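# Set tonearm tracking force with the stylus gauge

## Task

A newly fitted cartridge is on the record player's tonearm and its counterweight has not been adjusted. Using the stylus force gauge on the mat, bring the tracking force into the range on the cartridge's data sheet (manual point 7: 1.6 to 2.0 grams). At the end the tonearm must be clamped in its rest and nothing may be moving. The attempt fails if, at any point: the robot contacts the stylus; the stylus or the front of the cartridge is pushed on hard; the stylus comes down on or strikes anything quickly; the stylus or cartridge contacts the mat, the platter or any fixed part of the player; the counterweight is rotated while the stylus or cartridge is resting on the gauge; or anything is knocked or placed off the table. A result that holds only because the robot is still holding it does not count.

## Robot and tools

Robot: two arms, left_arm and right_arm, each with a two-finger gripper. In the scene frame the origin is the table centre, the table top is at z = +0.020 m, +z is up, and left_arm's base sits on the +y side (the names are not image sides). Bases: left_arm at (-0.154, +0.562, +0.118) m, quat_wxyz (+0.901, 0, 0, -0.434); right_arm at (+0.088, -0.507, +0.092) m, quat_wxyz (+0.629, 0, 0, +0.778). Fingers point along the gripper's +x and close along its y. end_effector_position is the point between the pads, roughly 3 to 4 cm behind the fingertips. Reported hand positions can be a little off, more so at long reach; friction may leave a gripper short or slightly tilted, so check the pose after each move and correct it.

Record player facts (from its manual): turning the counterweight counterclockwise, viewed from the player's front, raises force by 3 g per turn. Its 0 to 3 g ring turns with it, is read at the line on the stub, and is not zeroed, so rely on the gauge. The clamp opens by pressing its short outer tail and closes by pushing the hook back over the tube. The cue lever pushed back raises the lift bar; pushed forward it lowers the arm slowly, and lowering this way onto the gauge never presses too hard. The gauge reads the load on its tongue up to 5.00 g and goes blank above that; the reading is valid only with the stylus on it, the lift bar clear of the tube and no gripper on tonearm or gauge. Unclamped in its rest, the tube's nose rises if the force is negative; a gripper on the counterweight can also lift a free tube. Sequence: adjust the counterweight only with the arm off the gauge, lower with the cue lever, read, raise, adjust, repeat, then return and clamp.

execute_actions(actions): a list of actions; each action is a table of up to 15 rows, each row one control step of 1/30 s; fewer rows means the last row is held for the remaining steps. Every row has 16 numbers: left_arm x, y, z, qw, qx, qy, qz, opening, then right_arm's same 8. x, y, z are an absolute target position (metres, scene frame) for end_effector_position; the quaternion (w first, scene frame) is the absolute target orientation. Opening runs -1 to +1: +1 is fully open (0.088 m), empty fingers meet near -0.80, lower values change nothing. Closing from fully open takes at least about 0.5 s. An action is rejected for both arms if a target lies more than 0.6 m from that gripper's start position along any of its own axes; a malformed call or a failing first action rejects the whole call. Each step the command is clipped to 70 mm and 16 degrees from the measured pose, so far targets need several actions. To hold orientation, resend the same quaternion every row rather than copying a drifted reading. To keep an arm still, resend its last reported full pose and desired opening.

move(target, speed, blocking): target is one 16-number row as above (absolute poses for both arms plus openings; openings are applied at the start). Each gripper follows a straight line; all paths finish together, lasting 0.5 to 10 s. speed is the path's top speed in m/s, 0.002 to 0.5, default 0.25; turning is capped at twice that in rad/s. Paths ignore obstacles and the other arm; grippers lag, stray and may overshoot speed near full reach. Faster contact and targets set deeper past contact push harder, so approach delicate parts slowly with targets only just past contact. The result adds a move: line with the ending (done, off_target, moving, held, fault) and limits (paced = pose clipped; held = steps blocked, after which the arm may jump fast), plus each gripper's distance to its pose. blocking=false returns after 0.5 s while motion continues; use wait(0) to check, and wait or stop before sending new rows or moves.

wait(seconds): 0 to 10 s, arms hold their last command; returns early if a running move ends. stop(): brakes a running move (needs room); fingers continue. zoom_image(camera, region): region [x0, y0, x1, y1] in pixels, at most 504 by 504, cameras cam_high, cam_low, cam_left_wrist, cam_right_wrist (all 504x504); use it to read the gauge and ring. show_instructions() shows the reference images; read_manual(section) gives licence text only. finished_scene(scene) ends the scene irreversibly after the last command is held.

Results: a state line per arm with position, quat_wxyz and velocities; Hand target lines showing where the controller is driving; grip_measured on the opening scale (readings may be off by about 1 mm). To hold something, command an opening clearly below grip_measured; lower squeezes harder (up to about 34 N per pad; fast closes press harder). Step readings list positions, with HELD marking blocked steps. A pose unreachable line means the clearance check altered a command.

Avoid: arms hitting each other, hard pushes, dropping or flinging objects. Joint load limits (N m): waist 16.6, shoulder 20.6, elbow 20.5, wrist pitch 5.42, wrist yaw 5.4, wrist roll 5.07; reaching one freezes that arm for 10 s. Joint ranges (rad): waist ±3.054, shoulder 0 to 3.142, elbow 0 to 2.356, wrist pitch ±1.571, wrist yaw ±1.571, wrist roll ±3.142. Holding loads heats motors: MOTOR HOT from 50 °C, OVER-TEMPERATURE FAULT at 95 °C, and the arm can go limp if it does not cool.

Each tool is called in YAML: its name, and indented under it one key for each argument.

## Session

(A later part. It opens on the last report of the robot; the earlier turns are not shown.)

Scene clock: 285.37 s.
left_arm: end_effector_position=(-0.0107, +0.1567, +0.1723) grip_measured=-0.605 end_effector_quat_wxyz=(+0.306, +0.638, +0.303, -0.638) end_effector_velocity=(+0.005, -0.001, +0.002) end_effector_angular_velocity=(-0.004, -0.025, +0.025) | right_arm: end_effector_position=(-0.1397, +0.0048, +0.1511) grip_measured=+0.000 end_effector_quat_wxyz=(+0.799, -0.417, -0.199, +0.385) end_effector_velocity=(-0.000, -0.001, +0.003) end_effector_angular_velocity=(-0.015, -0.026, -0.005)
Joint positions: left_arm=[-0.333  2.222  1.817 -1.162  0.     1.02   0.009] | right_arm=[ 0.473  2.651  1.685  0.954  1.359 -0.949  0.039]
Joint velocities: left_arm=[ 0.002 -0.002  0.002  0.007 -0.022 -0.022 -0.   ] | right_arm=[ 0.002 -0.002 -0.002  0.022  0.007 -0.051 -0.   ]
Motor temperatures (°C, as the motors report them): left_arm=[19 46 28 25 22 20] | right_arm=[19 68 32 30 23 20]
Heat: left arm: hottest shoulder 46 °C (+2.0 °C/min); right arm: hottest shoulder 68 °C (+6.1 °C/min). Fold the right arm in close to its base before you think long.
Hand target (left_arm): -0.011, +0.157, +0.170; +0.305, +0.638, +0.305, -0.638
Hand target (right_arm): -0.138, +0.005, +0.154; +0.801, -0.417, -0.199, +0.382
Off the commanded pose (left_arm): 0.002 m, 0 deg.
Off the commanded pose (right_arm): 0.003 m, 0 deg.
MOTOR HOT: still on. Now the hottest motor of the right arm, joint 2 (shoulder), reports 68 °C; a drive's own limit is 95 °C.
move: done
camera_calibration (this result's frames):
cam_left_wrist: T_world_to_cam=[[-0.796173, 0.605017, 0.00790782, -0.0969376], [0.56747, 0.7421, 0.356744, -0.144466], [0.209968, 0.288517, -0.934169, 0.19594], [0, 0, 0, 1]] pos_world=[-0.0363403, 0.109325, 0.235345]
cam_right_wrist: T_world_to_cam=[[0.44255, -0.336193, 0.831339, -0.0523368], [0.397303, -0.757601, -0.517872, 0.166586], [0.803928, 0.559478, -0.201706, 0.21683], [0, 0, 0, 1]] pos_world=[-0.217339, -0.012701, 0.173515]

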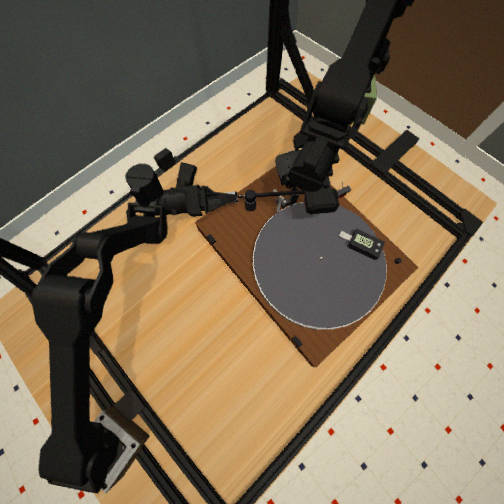

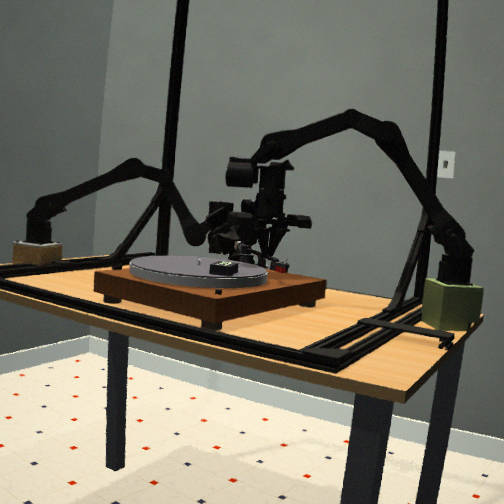

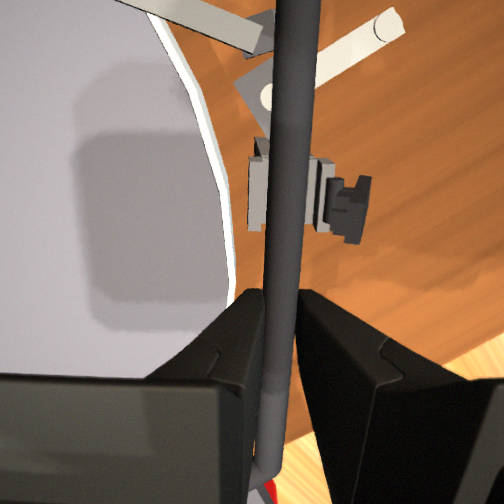

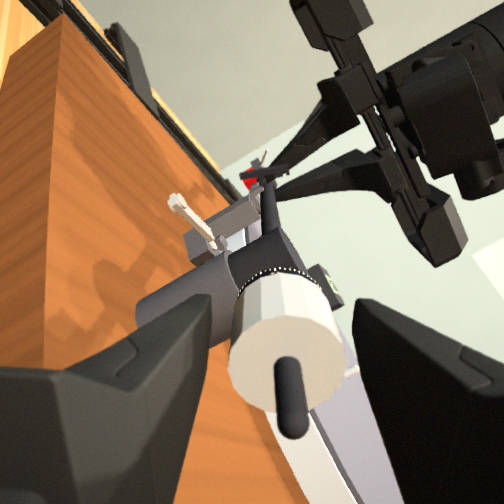

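Last two end at +9°.

move:
  target: [-0.011,0.157,0.170,0.305,0.638,0.305,-0.638,-0.66,-0.138,0.005,0.153,0.9,0.071,0.034,0.43,-0.4]

move:
  target: [-0.011,0.157,0.170,0.305,0.638,0.305,-0.638,-0.66,-0.137,0.006,0.154,0.801,-0.417,-0.199,0.382,0.0]

move:
  target: [-0.011,0.157,0.170,0.305,0.638,0.305,-0.638,-0.66,-0.137,0.006,0.153,0.9,0.071,0.034,0.43,-0.4]

move:
  target: [-0.011,0.157,0.173,0.305,0.638,0.305,-0.638,-0.66,-0.137,0.006,0.153,0.902,0.047,0.023,0.43,0.2]

move:
  target: [-0.011,0.153,0.222,0.305,0.638,0.305,-0.638,-0.4,-0.137,0.006,0.185,0.902,0.047,0.023,0.43,0.2]
  speed: 0.04

move:
  target: [-0.060,0.158,0.205,0.305,0.638,0.305,-0.638,-1,-0.137,0.006,0.185,0.902,0.047,0.023,0.43,0.2]
  speed: 0.04

zoom_image:
  camera: "cam_right_wrist"
  region: [190,300,390,480]

Scene clock: 297.17 s.
left_arm: end_effector_position=(-0.0108, +0.1567, +0.1723) grip_measured=-0.605 end_effector_quat_wxyz=(+0.306, +0.638, +0.303, -0.638) end_effector_velocity=(-0.001, -0.003, +0.002) end_effector_angular_velocity=(-0.009, -0.011, -0.015) | right_arm: end_effector_position=(-0.1383, +0.0053, +0.1507) grip_measured=-0.250 end_effector_quat_wxyz=(+0.899, +0.067, +0.031, +0.432) end_effector_velocity=(+0.001, +0.001, -0.003) end_effector_angular_velocity=(+0.004, +0.017, +0.005)
Joint positions: left_arm=[-0.334  2.222  1.817 -1.162  0.     1.02   0.009] | right_arm=[0.471 2.656 1.685 0.976 1.358 0.142 0.027]
Joint velocities: left_arm=[-0.007 -0.002  0.002  0.007 -0.007  0.007  0.   ] | right_arm=[-0.002 -0.002 -0.002 -0.037 -0.007  0.051 -0.   ]
Motor temperatures (°C, as the motors report them): left_arm=[19 46 28 25 22 20] | right_arm=[19 69 32 31 23 20]
Heat: left arm: hottest shoulder 46 °C (+2.0 °C/min); right arm: hottest shoulder 69 °C (+5.1 °C/min). Fold the right arm in close to its base before you think long.
Hand target (left_arm): -0.011, +0.157, +0.170; +0.305, +0.638, +0.305, -0.638
Hand target (right_arm): -0.138, +0.005, +0.153; +0.900, +0.071, +0.034, +0.430
Off the commanded pose (left_arm): 0.002 m, 0 deg.
Off the commanded pose (right_arm): 0.002 m, 1 deg.
MOTOR HOT: still on. Now the hottest motor of the right arm, joint 2 (shoulder), reports 69 °C; a drive's own limit is 95 °C.
move: done
camera_calibration (this result's frames):
cam_left_wrist: T_world_to_cam=[[-0.795945, 0.605316, 0.00801726, -0.0971288], [0.567669, 0.74171, 0.357237, -0.144446], [0.210295, 0.288892, -0.933979, 0.195866], [0, 0, 0, 1]] pos_world=[-0.0365011, 0.109347, 0.235315]
cam_right_wrist: T_world_to_cam=[[0.781353, -0.61136, -0.125405, 0.14006], [-0.302398, -0.1951, -0.933001, 0.129031], [0.545933, 0.766925, -0.337316, 0.198987], [0, 0, 0, 1]] pos_world=[-0.179051, -0.0418073, 0.205072]

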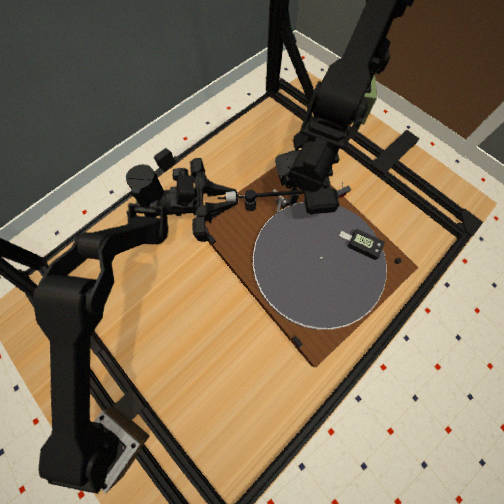

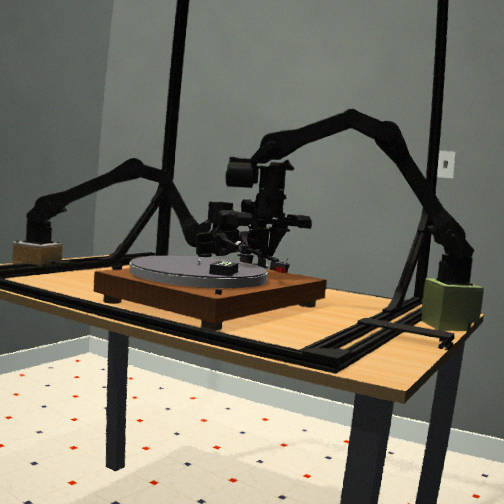

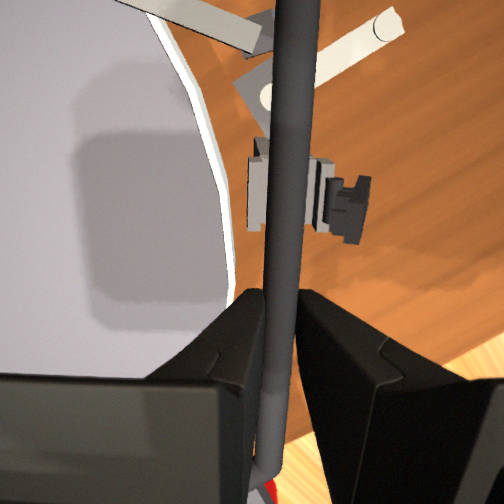

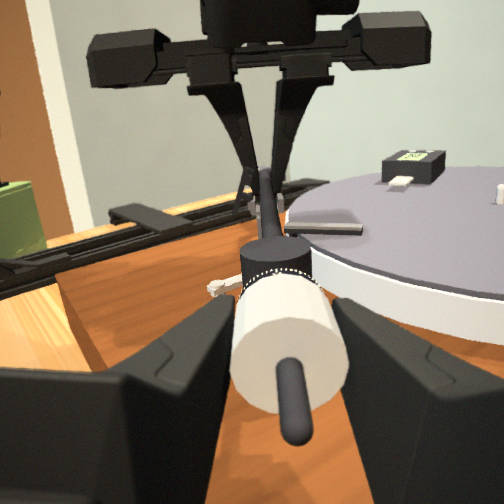

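Scene clock: 299.93 s.
left_arm: end_effector_position=(-0.0108, +0.1566, +0.1725) grip_measured=-0.605 end_effector_quat_wxyz=(+0.306, +0.638, +0.303, -0.638) end_effector_velocity=(-0.003, +0.001, +0.002) end_effector_angular_velocity=(-0.000, +0.008, -0.010) | right_arm: end_effector_position=(-0.1390, +0.0054, +0.1510) grip_measured=+0.000 end_effector_quat_wxyz=(+0.799, -0.417, -0.199, +0.385) end_effector_velocity=(+0.001, +0.001, +0.003) end_effector_angular_velocity=(-0.006, -0.015, +0.005)
Joint positions: left_arm=[-0.334  2.222  1.817 -1.162  0.     1.02   0.009] | right_arm=[ 0.471  2.652  1.685  0.955  1.356 -0.95   0.039]
Joint velocities: left_arm=[-0.002 -0.007 -0.002 -0.007  0.007  0.007 -0.   ] | right_arm=[-0.002 -0.002 -0.002  0.022 -0.007 -0.037  0.   ]
Motor temperatures (°C, as the motors report them): left_arm=[19 46 28 25 22 20] | right_arm=[19 70 32 31 23 20]
Heat: left arm: hottest shoulder 46 °C (+2.0 °C/min); right arm: hottest shoulder 70 °C (+6.1 °C/min). Fold the right arm in close to its base before you think long.
Hand target (left_arm): -0.011, +0.157, +0.170; +0.305, +0.638, +0.305, -0.638
Hand target (right_arm): -0.137, +0.006, +0.154; +0.801, -0.417, -0.199, +0.382
Off the commanded pose (left_arm): 0.002 m, 0 deg.
Off the commanded pose (right_arm): 0.004 m, 0 deg.
MOTOR HOT: still on. Now the hottest motor of the right arm, joint 2 (shoulder), reports 70 °C; a drive's own limit is 95 °C.
move: done
camera_calibration (this result's frames):
cam_left_wrist: T_world_to_cam=[[-0.795947, 0.605321, 0.00737956, -0.0969356], [0.567578, 0.741967, 0.356848, -0.144424], [0.210532, 0.28822, -0.934133, 0.196168], [0, 0, 0, 1]] pos_world=[-0.0364831, 0.109296, 0.2355]
cam_right_wrist: T_world_to_cam=[[0.442283, -0.33549, 0.831764, -0.0524081], [0.398209, -0.757523, -0.51729, 0.1668], [0.803626, 0.560005, -0.201445, 0.215802], [0, 0, 0, 1]] pos_world=[-0.216666, -0.0120779, 0.173347]

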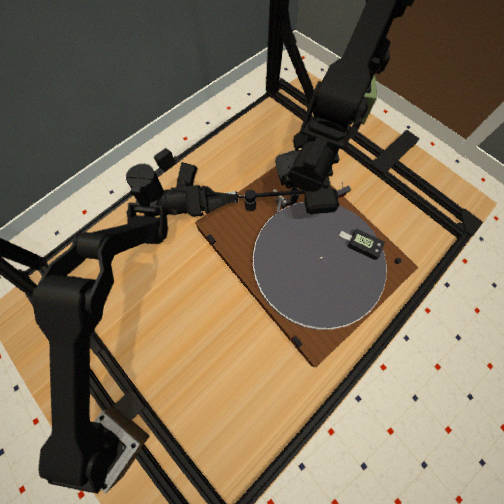

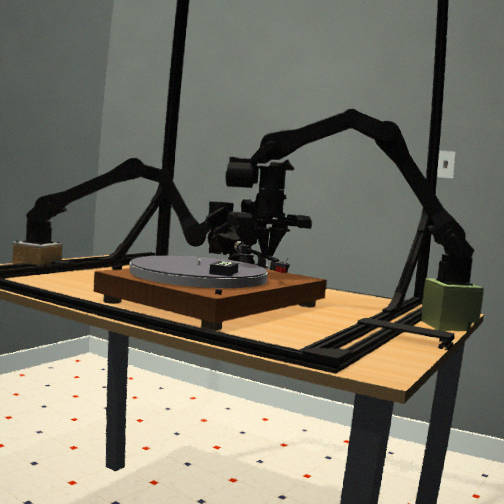

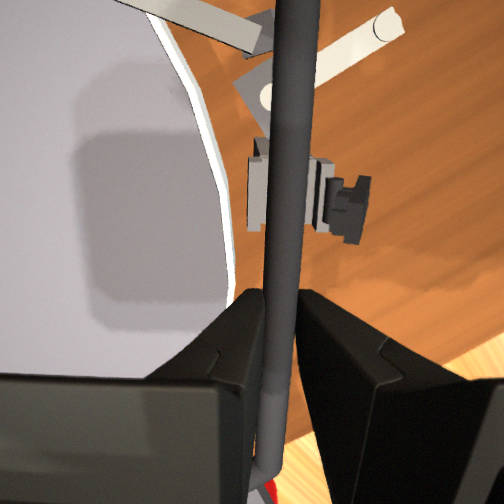

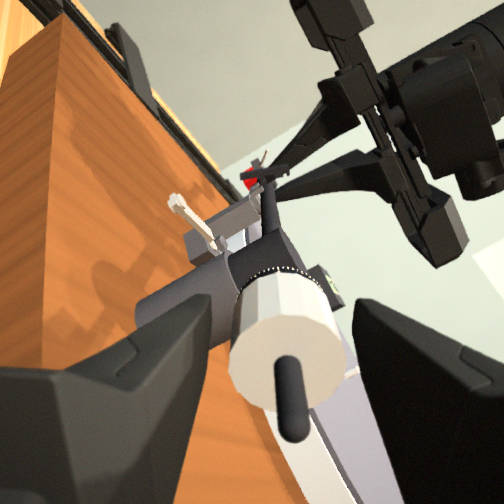

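Scene clock: 302.67 s.
left_arm: end_effector_position=(-0.0110, +0.1567, +0.1724) grip_measured=-0.605 end_effector_quat_wxyz=(+0.305, +0.638, +0.303, -0.638) end_effector_velocity=(+0.000, -0.001, -0.002) end_effector_angular_velocity=(+0.000, -0.008, +0.020) | right_arm: end_effector_position=(-0.1379, +0.0059, +0.1504) grip_measured=-0.254 end_effector_quat_wxyz=(+0.899, +0.066, +0.031, +0.432) end_effector_velocity=(+0.002, -0.000, -0.005) end_effector_angular_velocity=(-0.017, -0.004, -0.010)
Joint positions: left_arm=[-0.334  2.222  1.817 -1.163  0.     1.021  0.009] | right_arm=[0.469 2.657 1.685 0.975 1.355 0.142 0.027]
Joint velocities: left_arm=[-0.002  0.002 -0.002  0.007 -0.007 -0.022 -0.   ] | right_arm=[-0.002 -0.002 -0.002 -0.051  0.007  0.037 -0.   ]
Motor temperatures (°C, as the motors report them): left_arm=[19 46 28 25 22 20] | right_arm=[19 70 32 31 23 20]
Heat: left arm: hottest shoulder 46 °C (+2.0 °C/min); right arm: hottest shoulder 70 °C (+5.0 °C/min). Fold the right arm in close to its base before you think long.
Hand target (left_arm): -0.011, +0.157, +0.170; +0.305, +0.638, +0.305, -0.638
Hand target (right_arm): -0.137, +0.006, +0.153; +0.899, +0.071, +0.034, +0.430
Off the commanded pose (left_arm): 0.002 m, 0 deg.
Off the commanded pose (right_arm): 0.003 m, 1 deg.
MOTOR HOT: still on. Now the hottest motor of the right arm, joint 2 (shoulder), reports 70 °C; a drive's own limit is 95 °C.
move: done
camera_calibration (this result's frames):
cam_left_wrist: T_world_to_cam=[[-0.795483, 0.605923, 0.00801655, -0.0973637], [0.568234, 0.741277, 0.357238, -0.144333], [0.210516, 0.288732, -0.933979, 0.196075], [0, 0, 0, 1]] pos_world=[-0.0367133, 0.109372, 0.235471]
cam_right_wrist: T_world_to_cam=[[0.782406, -0.610314, -0.123927, 0.139977], [-0.301193, -0.196659, -0.933064, 0.129178], [0.54509, 0.767361, -0.337689, 0.198107], [0, 0, 0, 1]] pos_world=[-0.178597, -0.0411857, 0.204777]

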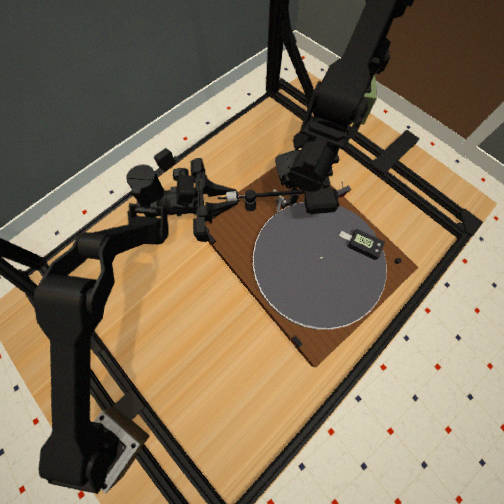

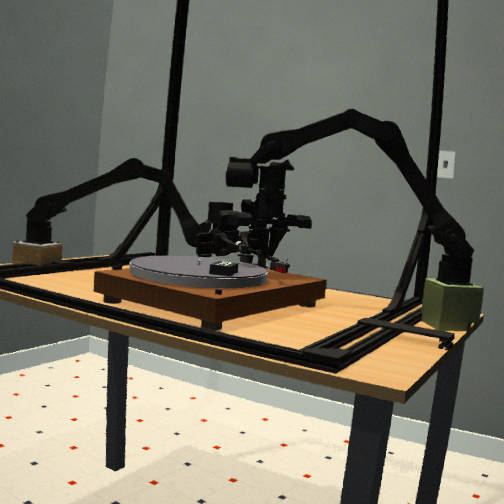

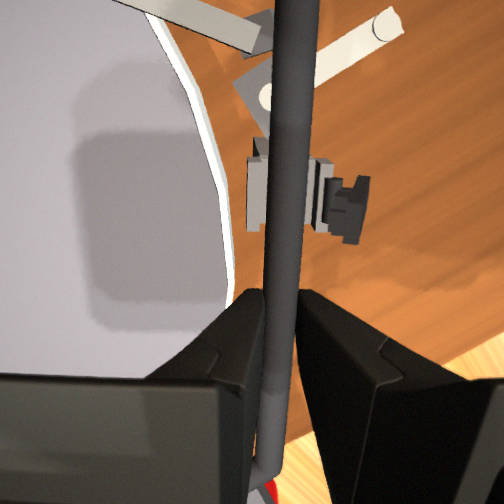

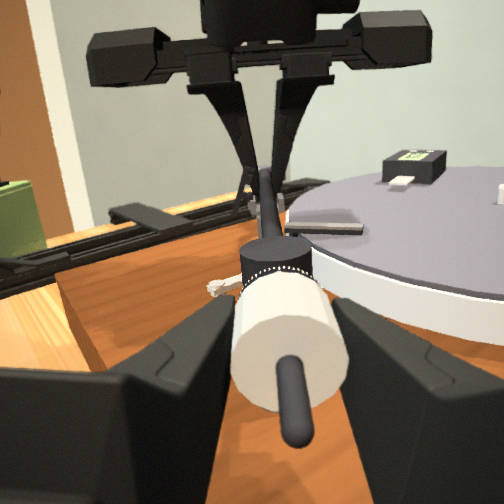

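Scene clock: 303.37 s.
left_arm: end_effector_position=(-0.0111, +0.1570, +0.1724) grip_measured=-0.605 end_effector_quat_wxyz=(+0.305, +0.638, +0.303, -0.638) end_effector_velocity=(-0.001, +0.003, -0.001) end_effector_angular_velocity=(+0.014, -0.003, +0.020) | right_arm: end_effector_position=(-0.1377, +0.0058, +0.1488) grip_measured=+0.199 end_effector_quat_wxyz=(+0.900, +0.047, +0.024, +0.432) end_effector_velocity=(+0.003, +0.002, +0.002) end_effector_angular_velocity=(-0.016, -0.019, +0.000)
Joint positions: left_arm=[-0.334  2.222  1.817 -1.164  0.     1.021  0.009] | right_arm=[0.469 2.657 1.685 0.96  1.356 0.117 0.049]
Joint velocities: left_arm=[-0.002 -0.002 -0.007 -0.007 -0.007 -0.022 -0.   ] | right_arm=[-0.007 -0.007 -0.002 -0.007 -0.007 -0.022  0.   ]
Motor temperatures (°C, as the motors report them): left_arm=[19 46 28 25 22 20] | right_arm=[19 70 32 31 23 20]
Heat: left arm: hottest shoulder 46 °C (+2.0 °C/min); right arm: hottest shoulder 70 °C (+5.0 °C/min). Fold the right arm in close to its base before you think long.
Hand target (left_arm): -0.011, +0.157, +0.173; +0.305, +0.638, +0.305, -0.638
Hand target (right_arm): -0.137, +0.006, +0.153; +0.901, +0.047, +0.023, +0.430
Off the commanded pose (left_arm): 0.001 m, 0 deg.
Off the commanded pose (right_arm): 0.004 m, 0 deg.
MOTOR HOT: still on. Now the hottest motor of the right arm, joint 2 (shoulder), reports 70 °C; a drive's own limit is 95 °C.
move: done
camera_calibration (this result's frames):
cam_left_wrist: T_world_to_cam=[[-0.79548, 0.605914, 0.00897332, -0.097736], [0.56837, 0.740891, 0.357822, -0.144499], [0.210161, 0.28974, -0.933747, 0.195821], [0, 0, 0, 1]] pos_world=[-0.0367723, 0.10954, 0.235429]
cam_right_wrist: T_world_to_cam=[[0.784554, -0.614383, -0.0837223, 0.13389], [-0.273888, -0.222236, -0.935733, 0.132087], [0.556292, 0.757063, -0.342628, 0.199943], [0, 0, 0, 1]] pos_world=[-0.180093, -0.0397556, 0.203314]

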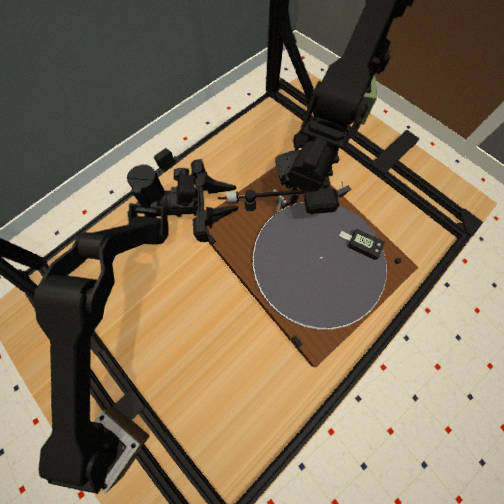

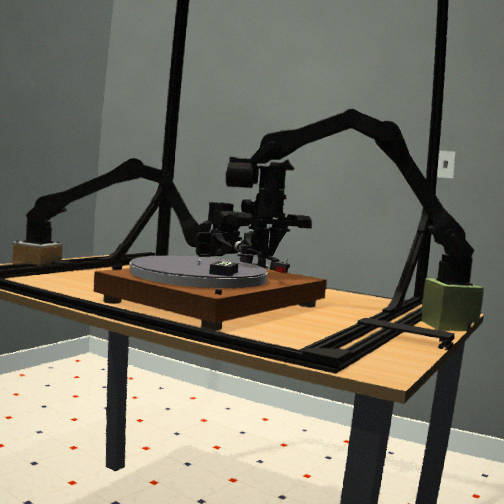

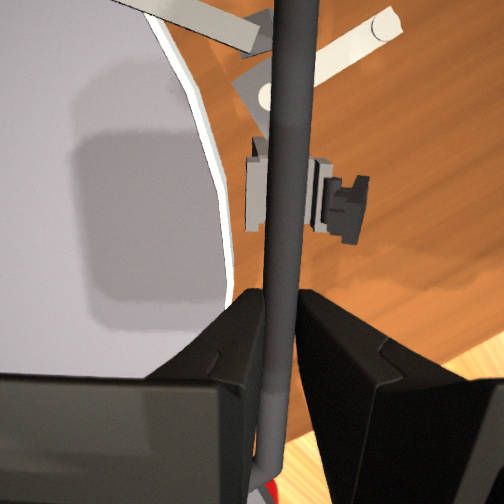

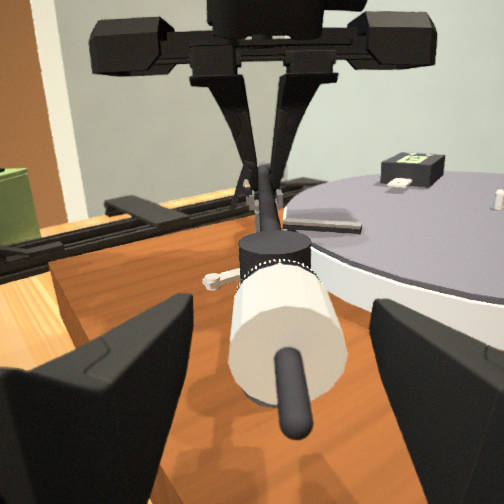

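Scene clock: 304.93 s.
left_arm: end_effector_position=(-0.0110, +0.1557, +0.2203) grip_measured=-0.400 end_effector_quat_wxyz=(+0.302, +0.638, +0.307, -0.638) end_effector_velocity=(-0.002, -0.001, +0.001) end_effector_angular_velocity=(+0.005, -0.006, -0.000) | right_arm: end_effector_position=(-0.1390, +0.0074, +0.1794) grip_measured=+0.200 end_effector_quat_wxyz=(+0.900, +0.047, +0.024, +0.432) end_effector_velocity=(+0.001, +0.000, -0.002) end_effector_angular_velocity=(-0.014, -0.013, +0.005)
Joint positions: left_arm=[-0.335  2.222  2.007 -1.364  0.     1.018  0.019] | right_arm=[0.469 2.585 1.685 0.892 1.356 0.113 0.049]
Joint velocities: left_arm=[-0.007  0.002  0.007 -0.007 -0.007 -0.007 -0.   ] | right_arm=[-0.002 -0.002 -0.007 -0.007 -0.007 -0.007 -0.   ]
Motor temperatures (°C, as the motors report them): left_arm=[19 46 28 25 22 20] | right_arm=[19 70 32 31 23 20]
Heat: left arm: hottest shoulder 46 °C (+2.0 °C/min); right arm: hottest shoulder 70 °C (+5.1 °C/min). Fold the right arm in close to its base before you think long.
Hand target (left_arm): -0.011, +0.153, +0.222; +0.305, +0.638, +0.305, -0.638
Hand target (right_arm): -0.137, +0.006, +0.185; +0.901, +0.047, +0.023, +0.430
Off the commanded pose (left_arm): 0.003 m, 0 deg.
Off the commanded pose (right_arm): 0.006 m, 0 deg.
MOTOR HOT: still on. Now the hottest motor of the right arm, joint 2 (shoulder), reports 70 °C; a drive's own limit is 95 °C.
move: done
camera_calibration (this result's frames):
cam_left_wrist: T_world_to_cam=[[-0.796823, 0.603975, 0.0169337, -0.0987696], [0.567815, 0.73895, 0.362683, -0.161497], [0.206538, 0.29861, -0.931759, 0.238977], [0, 0, 0, 1]] pos_world=[-0.0363596, 0.107631, 0.282913]
cam_right_wrist: T_world_to_cam=[[0.784581, -0.614309, -0.0840059, 0.138555], [-0.273625, -0.221473, -0.935991, 0.160809], [0.556382, 0.757347, -0.341854, 0.2098], [0, 0, 0, 1]] pos_world=[-0.181435, -0.0381606, 0.233876]

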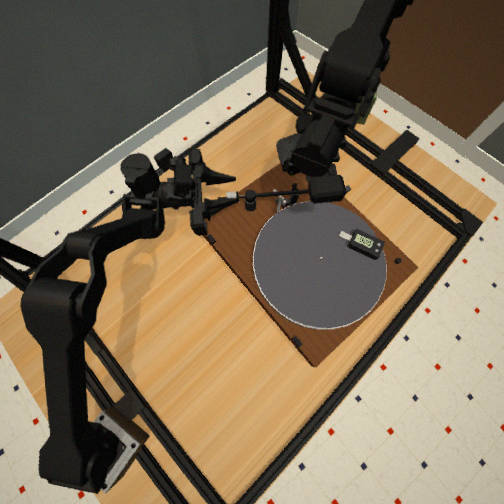

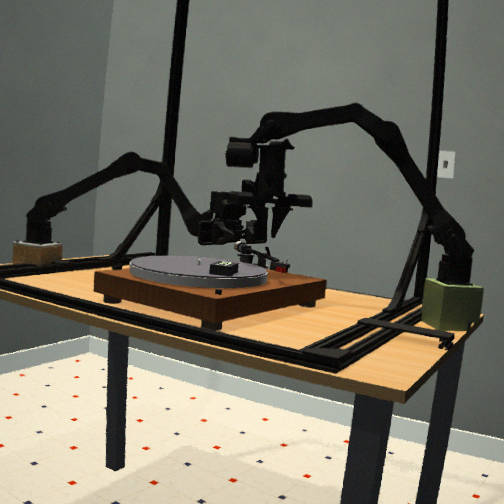

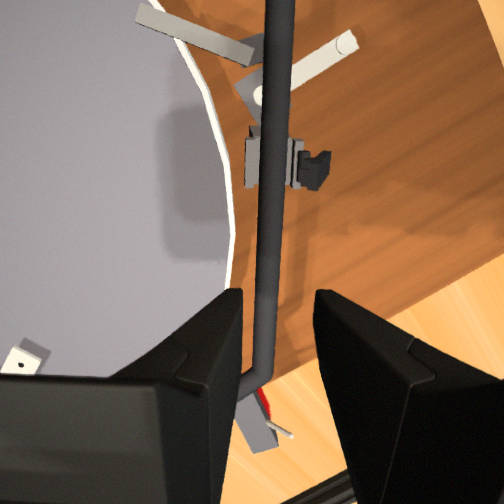

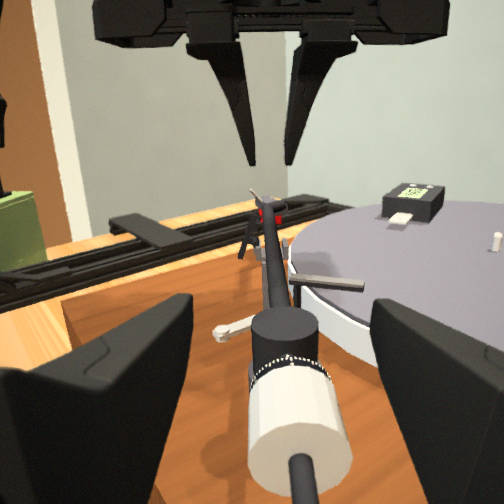

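Scene clock: 306.57 s.
left_arm: end_effector_position=(-0.0589, +0.1570, +0.1997) grip_measured=-0.780 end_effector_quat_wxyz=(+0.300, +0.639, +0.309, -0.637) end_effector_velocity=(-0.002, +0.001, -0.000) end_effector_angular_velocity=(-0.001, -0.008, -0.000) | right_arm: end_effector_position=(-0.1387, +0.0074, +0.1793) grip_measured=+0.200 end_effector_quat_wxyz=(+0.900, +0.047, +0.023, +0.432) end_effector_velocity=(+0.001, +0.001, +0.001) end_effector_angular_velocity=(+0.001, -0.001, +0.005)
Joint positions: left_arm=[-0.443  2.163  1.831 -1.252  0.     0.911  0.001] | right_arm=[0.469 2.584 1.684 0.892 1.356 0.113 0.049]
Joint velocities: left_arm=[-0.007 -0.007 -0.012  0.007 -0.007 -0.007 -0.   ] | right_arm=[-0.002 -0.002 -0.002  0.007 -0.007 -0.007 -0.   ]
Motor temperatures (°C, as the motors report them): left_arm=[19 46 28 25 22 20] | right_arm=[19 70 32 31 23 20]
Heat: left arm: hottest shoulder 46 °C (+2.0 °C/min); right arm: hottest shoulder 70 °C (+5.0 °C/min). Fold the right arm in close to its base before you think long.
Hand target (left_arm): -0.060, +0.158, +0.205; +0.305, +0.638, +0.305, -0.638
Hand target (right_arm): -0.137, +0.006, +0.185; +0.902, +0.047, +0.023, +0.430
Off the commanded pose (left_arm): 0.005 m, 1 deg.
Off the commanded pose (right_arm): 0.006 m, 0 deg.
MOTOR HOT: still on. Now the hottest motor of the right arm, joint 2 (shoulder), reports 70 °C; a drive's own limit is 95 °C.
move: done
camera_calibration (this result's frames):
cam_left_wrist: T_world_to_cam=[[-0.79612, 0.604789, 0.0205877, -0.138254], [0.568835, 0.736319, 0.366416, -0.128061], [0.206445, 0.303422, -0.930223, 0.22826], [0, 0, 0, 1]] pos_world=[-0.0843443, 0.108649, 0.262102]
cam_right_wrist: T_world_to_cam=[[0.784407, -0.614682, -0.0828945, 0.138052], [-0.273036, -0.222201, -0.93599, 0.1608], [0.556917, 0.756831, -0.342127, 0.209731], [0, 0, 0, 1]] pos_world=[-0.181187, -0.0381431, 0.233706]

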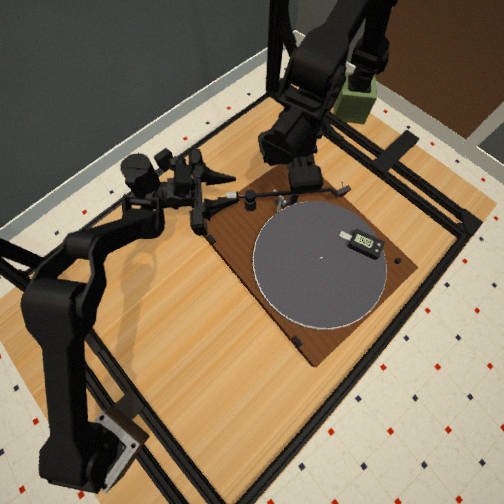

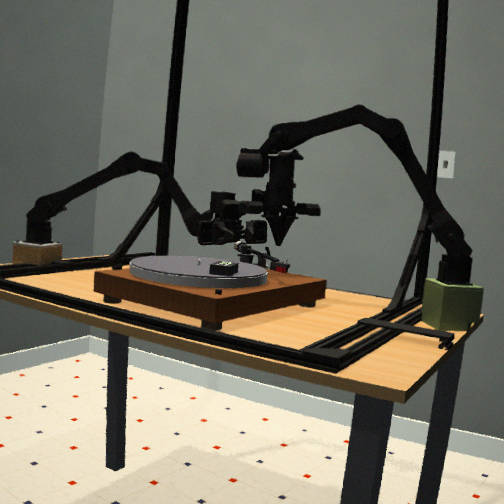

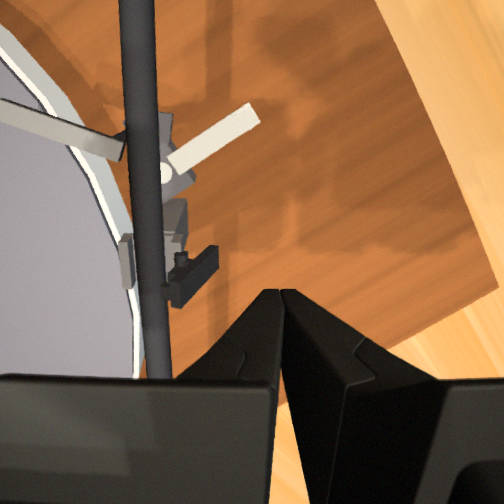

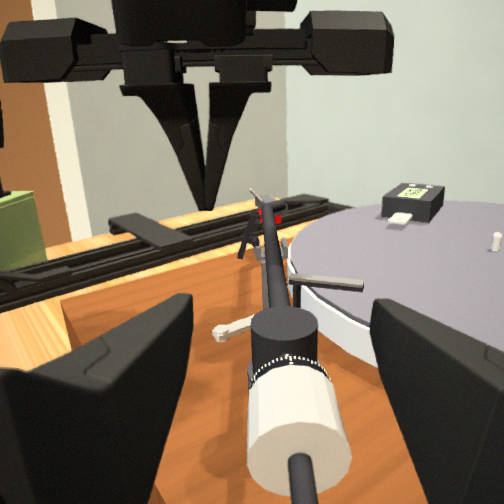

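Region (190, 300, 390, 480) of cam_right_wrist's 504x504 image, scaled by 2.520, with more detail than that image has; it fills the top 454 rows of this view, and the rest is white.

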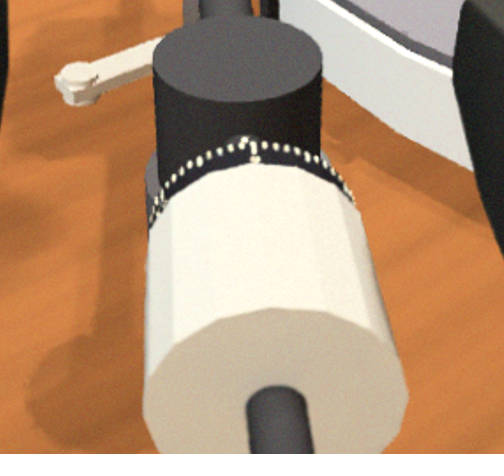

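Good. Close clamp.

move:
  target: [-0.056,0.152,0.186,0.305,0.638,0.305,-0.638,-1,-0.137,0.006,0.185,0.902,0.047,0.023,0.43,0.2]
  speed: 0.02

move:
  target: [-0.032,0.133,0.180,0.305,0.638,0.305,-0.638,-1,-0.137,0.006,0.185,0.902,0.047,0.023,0.43,0.2]
  speed: 0.015

move:
  target: [-0.04,0.14,0.23,0.305,0.638,0.305,-0.638,-1,-0.15,-0.01,0.2,0.902,0.047,0.023,0.43,0.2]
  speed: 0.05

Scene clock: 316.40 s.
left_arm: end_effector_position=(-0.0566, +0.1498, +0.1926) grip_measured=-0.780 end_effector_quat_wxyz=(+0.311, +0.637, +0.299, -0.639) end_effector_velocity=(+0.004, +0.001, -0.001) end_effector_angular_velocity=(+0.003, -0.022, -0.005) | right_arm: end_effector_position=(-0.1387, +0.0073, +0.1795) grip_measured=+0.200 end_effector_quat_wxyz=(+0.900, +0.047, +0.023, +0.432) end_effector_velocity=(+0.000, +0.002, -0.000) end_effector_angular_velocity=(-0.018, -0.016, +0.005)
Joint positions: left_arm=[-0.441  2.171  1.815 -1.198  0.     0.91   0.001] | right_arm=[0.469 2.584 1.683 0.891 1.356 0.113 0.049]
Joint velocities: left_arm=[ 0.002 -0.002 -0.007  0.007 -0.022  0.007  0.   ] | right_arm=[-0.002 -0.002  0.002 -0.022 -0.007 -0.007 -0.   ]
Motor temperatures (°C, as the motors report them): left_arm=[19 48 28 25 22 20] | right_arm=[19 73 32 30 23 20]
Heat: left arm: hottest shoulder 48 °C (+3.0 °C/min); right arm: hottest shoulder 73 °C (+8.0 °C/min). Fold the right arm in close to its base before you think long.
Hand target (left_arm): -0.056, +0.152, +0.186; +0.305, +0.638, +0.305, -0.638
Hand target (right_arm): -0.137, +0.006, +0.185; +0.901, +0.047, +0.023, +0.430
Off the commanded pose (left_arm): 0.007 m, 1 deg.
Off the commanded pose (right_arm): 0.006 m, 0 deg.
MOTOR HOT: still on. Now the hottest motor of the right arm, joint 2 (shoulder), reports 73 °C; a drive's own limit is 95 °C.
move: done
camera_calibration (this result's frames):
cam_left_wrist: T_world_to_cam=[[-0.797334, 0.603533, -0.00234353, -0.127357], [0.564982, 0.747759, 0.348787, -0.120026], [0.212257, 0.276776, -0.937199, 0.228972], [0, 0, 0, 1]] pos_world=[-0.0823345, 0.10324, 0.256157]
cam_right_wrist: T_world_to_cam=[[0.784407, -0.614682, -0.0828945, 0.138026], [-0.273036, -0.222201, -0.93599, 0.161031], [0.556917, 0.756831, -0.342127, 0.209827], [0, 0, 0, 1]] pos_world=[-0.181157, -0.0381801, 0.233953]

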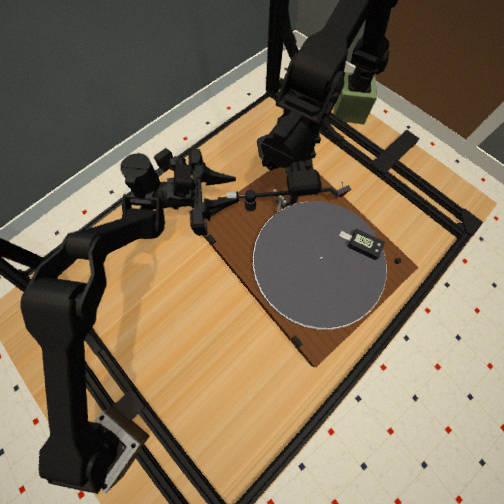

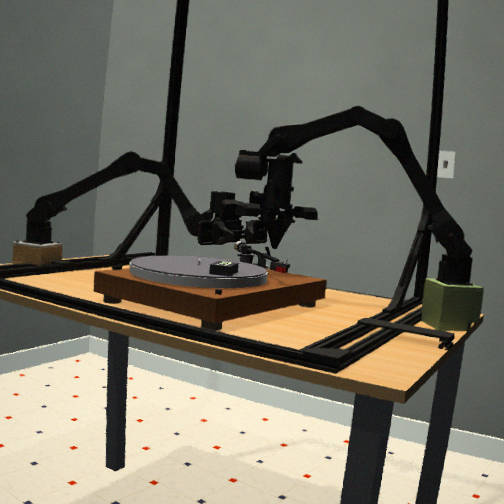

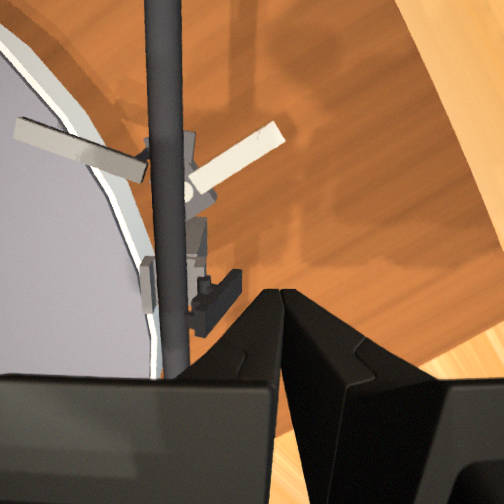

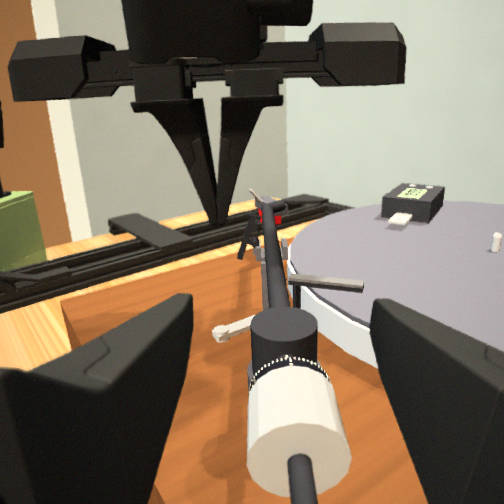

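Scene clock: 318.77 s.
left_arm: end_effector_position=(-0.0375, +0.1364, +0.1863) grip_measured=-0.780 end_effector_quat_wxyz=(+0.304, +0.636, +0.304, -0.641) end_effector_velocity=(+0.002, +0.002, +0.002) end_effector_angular_velocity=(+0.018, -0.018, -0.010) | right_arm: end_effector_position=(-0.1386, +0.0073, +0.1797) grip_measured=+0.200 end_effector_quat_wxyz=(+0.900, +0.047, +0.023, +0.432) end_effector_velocity=(+0.001, +0.001, -0.002) end_effector_angular_velocity=(-0.013, -0.008, +0.005)
Joint positions: left_arm=[-0.404  2.267  1.947 -1.25   0.007  0.953  0.001] | right_arm=[0.469 2.583 1.683 0.891 1.357 0.113 0.049]
Joint velocities: left_arm=[-0.002  0.002  0.012 -0.022 -0.022  0.007 -0.   ] | right_arm=[-0.002 -0.002 -0.002 -0.022 -0.007  0.007  0.   ]
Motor temperatures (°C, as the motors report them): left_arm=[19 47 28 25 22 20] | right_arm=[19 73 32 30 23 20]
Heat: left arm: hottest shoulder 47 °C (+2.0 °C/min); right arm: hottest shoulder 73 °C (+8.0 °C/min). Fold the right arm in close to its base before you think long.
Hand target (left_arm): -0.032, +0.133, +0.180; +0.305, +0.638, +0.305, -0.638
Hand target (right_arm): -0.137, +0.006, +0.185; +0.902, +0.047, +0.023, +0.430
Off the commanded pose (left_arm): 0.009 m, 0 deg.
Off the commanded pose (right_arm): 0.006 m, 0 deg.
MOTOR HOT: still on. Now the hottest motor of the right arm, joint 2 (shoulder), reports 73 °C; a drive's own limit is 95 °C.
move: off_target (left_arm)
camera_calibration (this result's frames):
cam_left_wrist: T_world_to_cam=[[-0.794234, 0.607448, 0.0141217, -0.107576], [0.572303, 0.740071, 0.35322, -0.118058], [0.204112, 0.288621, -0.935434, 0.220481], [0, 0, 0, 1]] pos_world=[-0.062879, 0.0890824, 0.249465]
cam_right_wrist: T_world_to_cam=[[0.784153, -0.614957, -0.0832642, 0.138024], [-0.273343, -0.221817, -0.935992, 0.161178], [0.557125, 0.75672, -0.342033, 0.209909], [0, 0, 0, 1]] pos_world=[-0.181121, -0.0382114, 0.234149]

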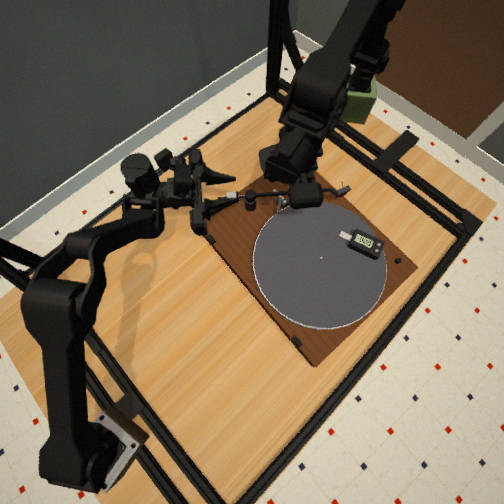

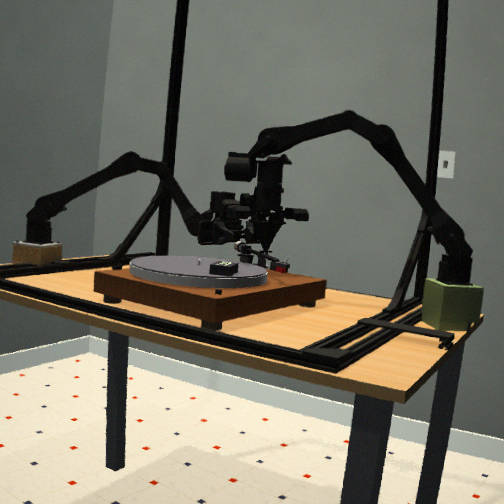

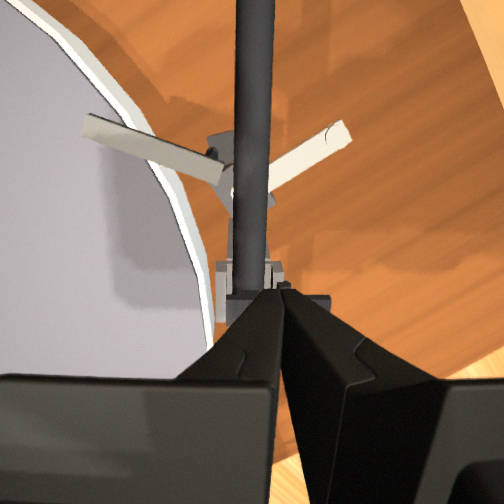

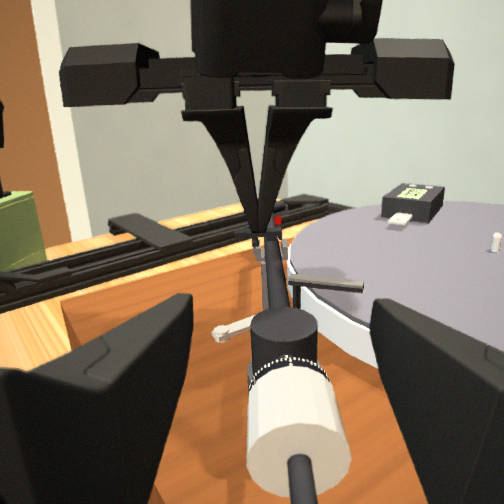

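Scene clock: 320.00 s.
left_arm: end_effector_position=(-0.0404, +0.1424, +0.2187) grip_measured=-0.780 end_effector_quat_wxyz=(+0.294, +0.638, +0.316, -0.638) end_effector_velocity=(-0.001, +0.002, +0.004) end_effector_angular_velocity=(+0.009, -0.005, +0.005) | right_arm: end_effector_position=(-0.1503, -0.0077, +0.1945) grip_measured=+0.200 end_effector_quat_wxyz=(+0.901, +0.047, +0.023, +0.430) end_effector_velocity=(+0.001, +0.000, -0.002) end_effector_angular_velocity=(-0.014, -0.014, +0.005)
Joint positions: left_arm=[-0.407  2.266  2.074 -1.409  0.006  0.945  0.001] | right_arm=[0.505 2.536 1.658 0.869 1.396 0.113 0.049]
Joint velocities: left_arm=[-0.002 -0.002  0.012 -0.022 -0.007 -0.007 -0.   ] | right_arm=[-0.002 -0.002 -0.007 -0.007 -0.007 -0.007 -0.   ]
Motor temperatures (°C, as the motors report them): left_arm=[19 47 28 25 22 20] | right_arm=[19 73 32 30 23 20]
Heat: left arm: hottest shoulder 47 °C (+2.0 °C/min); right arm: hottest shoulder 73 °C (+7.1 °C/min). Fold the right arm in close to its base before you think long.
Hand target (left_arm): -0.040, +0.140, +0.230; +0.305, +0.638, +0.305, -0.638
Hand target (right_arm): -0.150, -0.010, +0.200; +0.901, +0.047, +0.023, +0.430
Off the commanded pose (left_arm): 0.012 m, 2 deg.
Off the commanded pose (right_arm): 0.006 m, 0 deg.
MOTOR HOT: still on. Now the hottest motor of the right arm, joint 2 (shoulder), reports 73 °C; a drive's own limit is 95 °C.
move: off_target (left_arm)
camera_calibration (this result's frames):
cam_left_wrist: T_world_to_cam=[[-0.796805, 0.603005, 0.0385436, -0.118773], [0.57155, 0.731471, 0.371861, -0.135217], [0.196041, 0.318331, -0.927488, 0.243377], [0, 0, 0, 1]] pos_world=[-0.0650675, 0.0930532, 0.280589]
cam_right_wrist: T_world_to_cam=[[0.782576, -0.617073, -0.0824426, 0.138811], [-0.273182, -0.221381, -0.936142, 0.168588], [0.559416, 0.755124, -0.341821, 0.233097], [0, 0, 0, 1]] pos_world=[-0.192974, -0.0530385, 0.248944]

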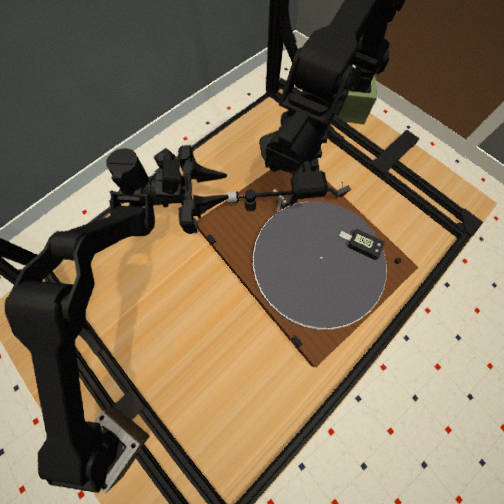

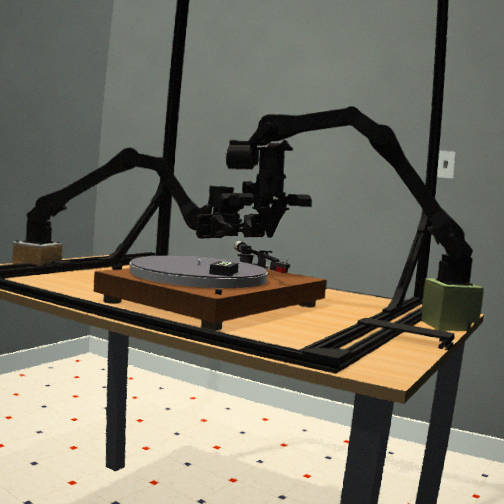

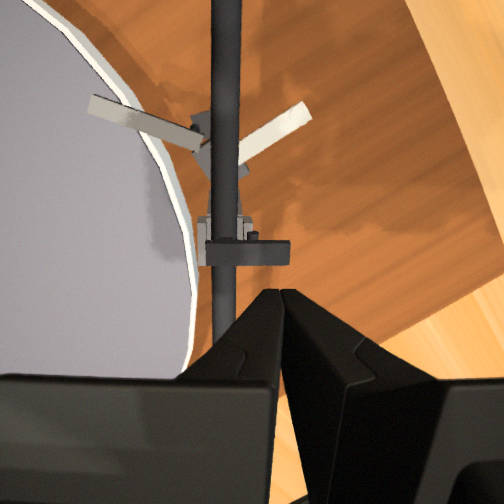

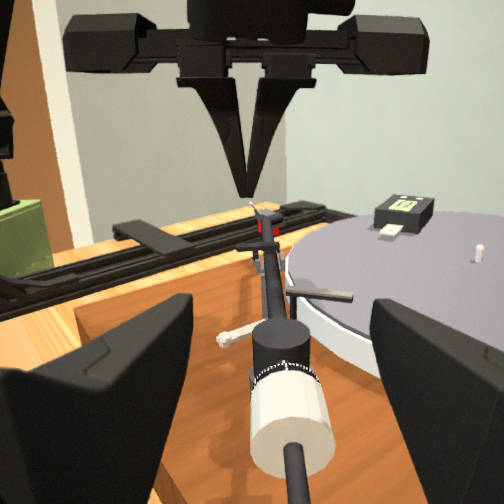

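finished_scene:
  scene: 2

The scene is finished: the task was done.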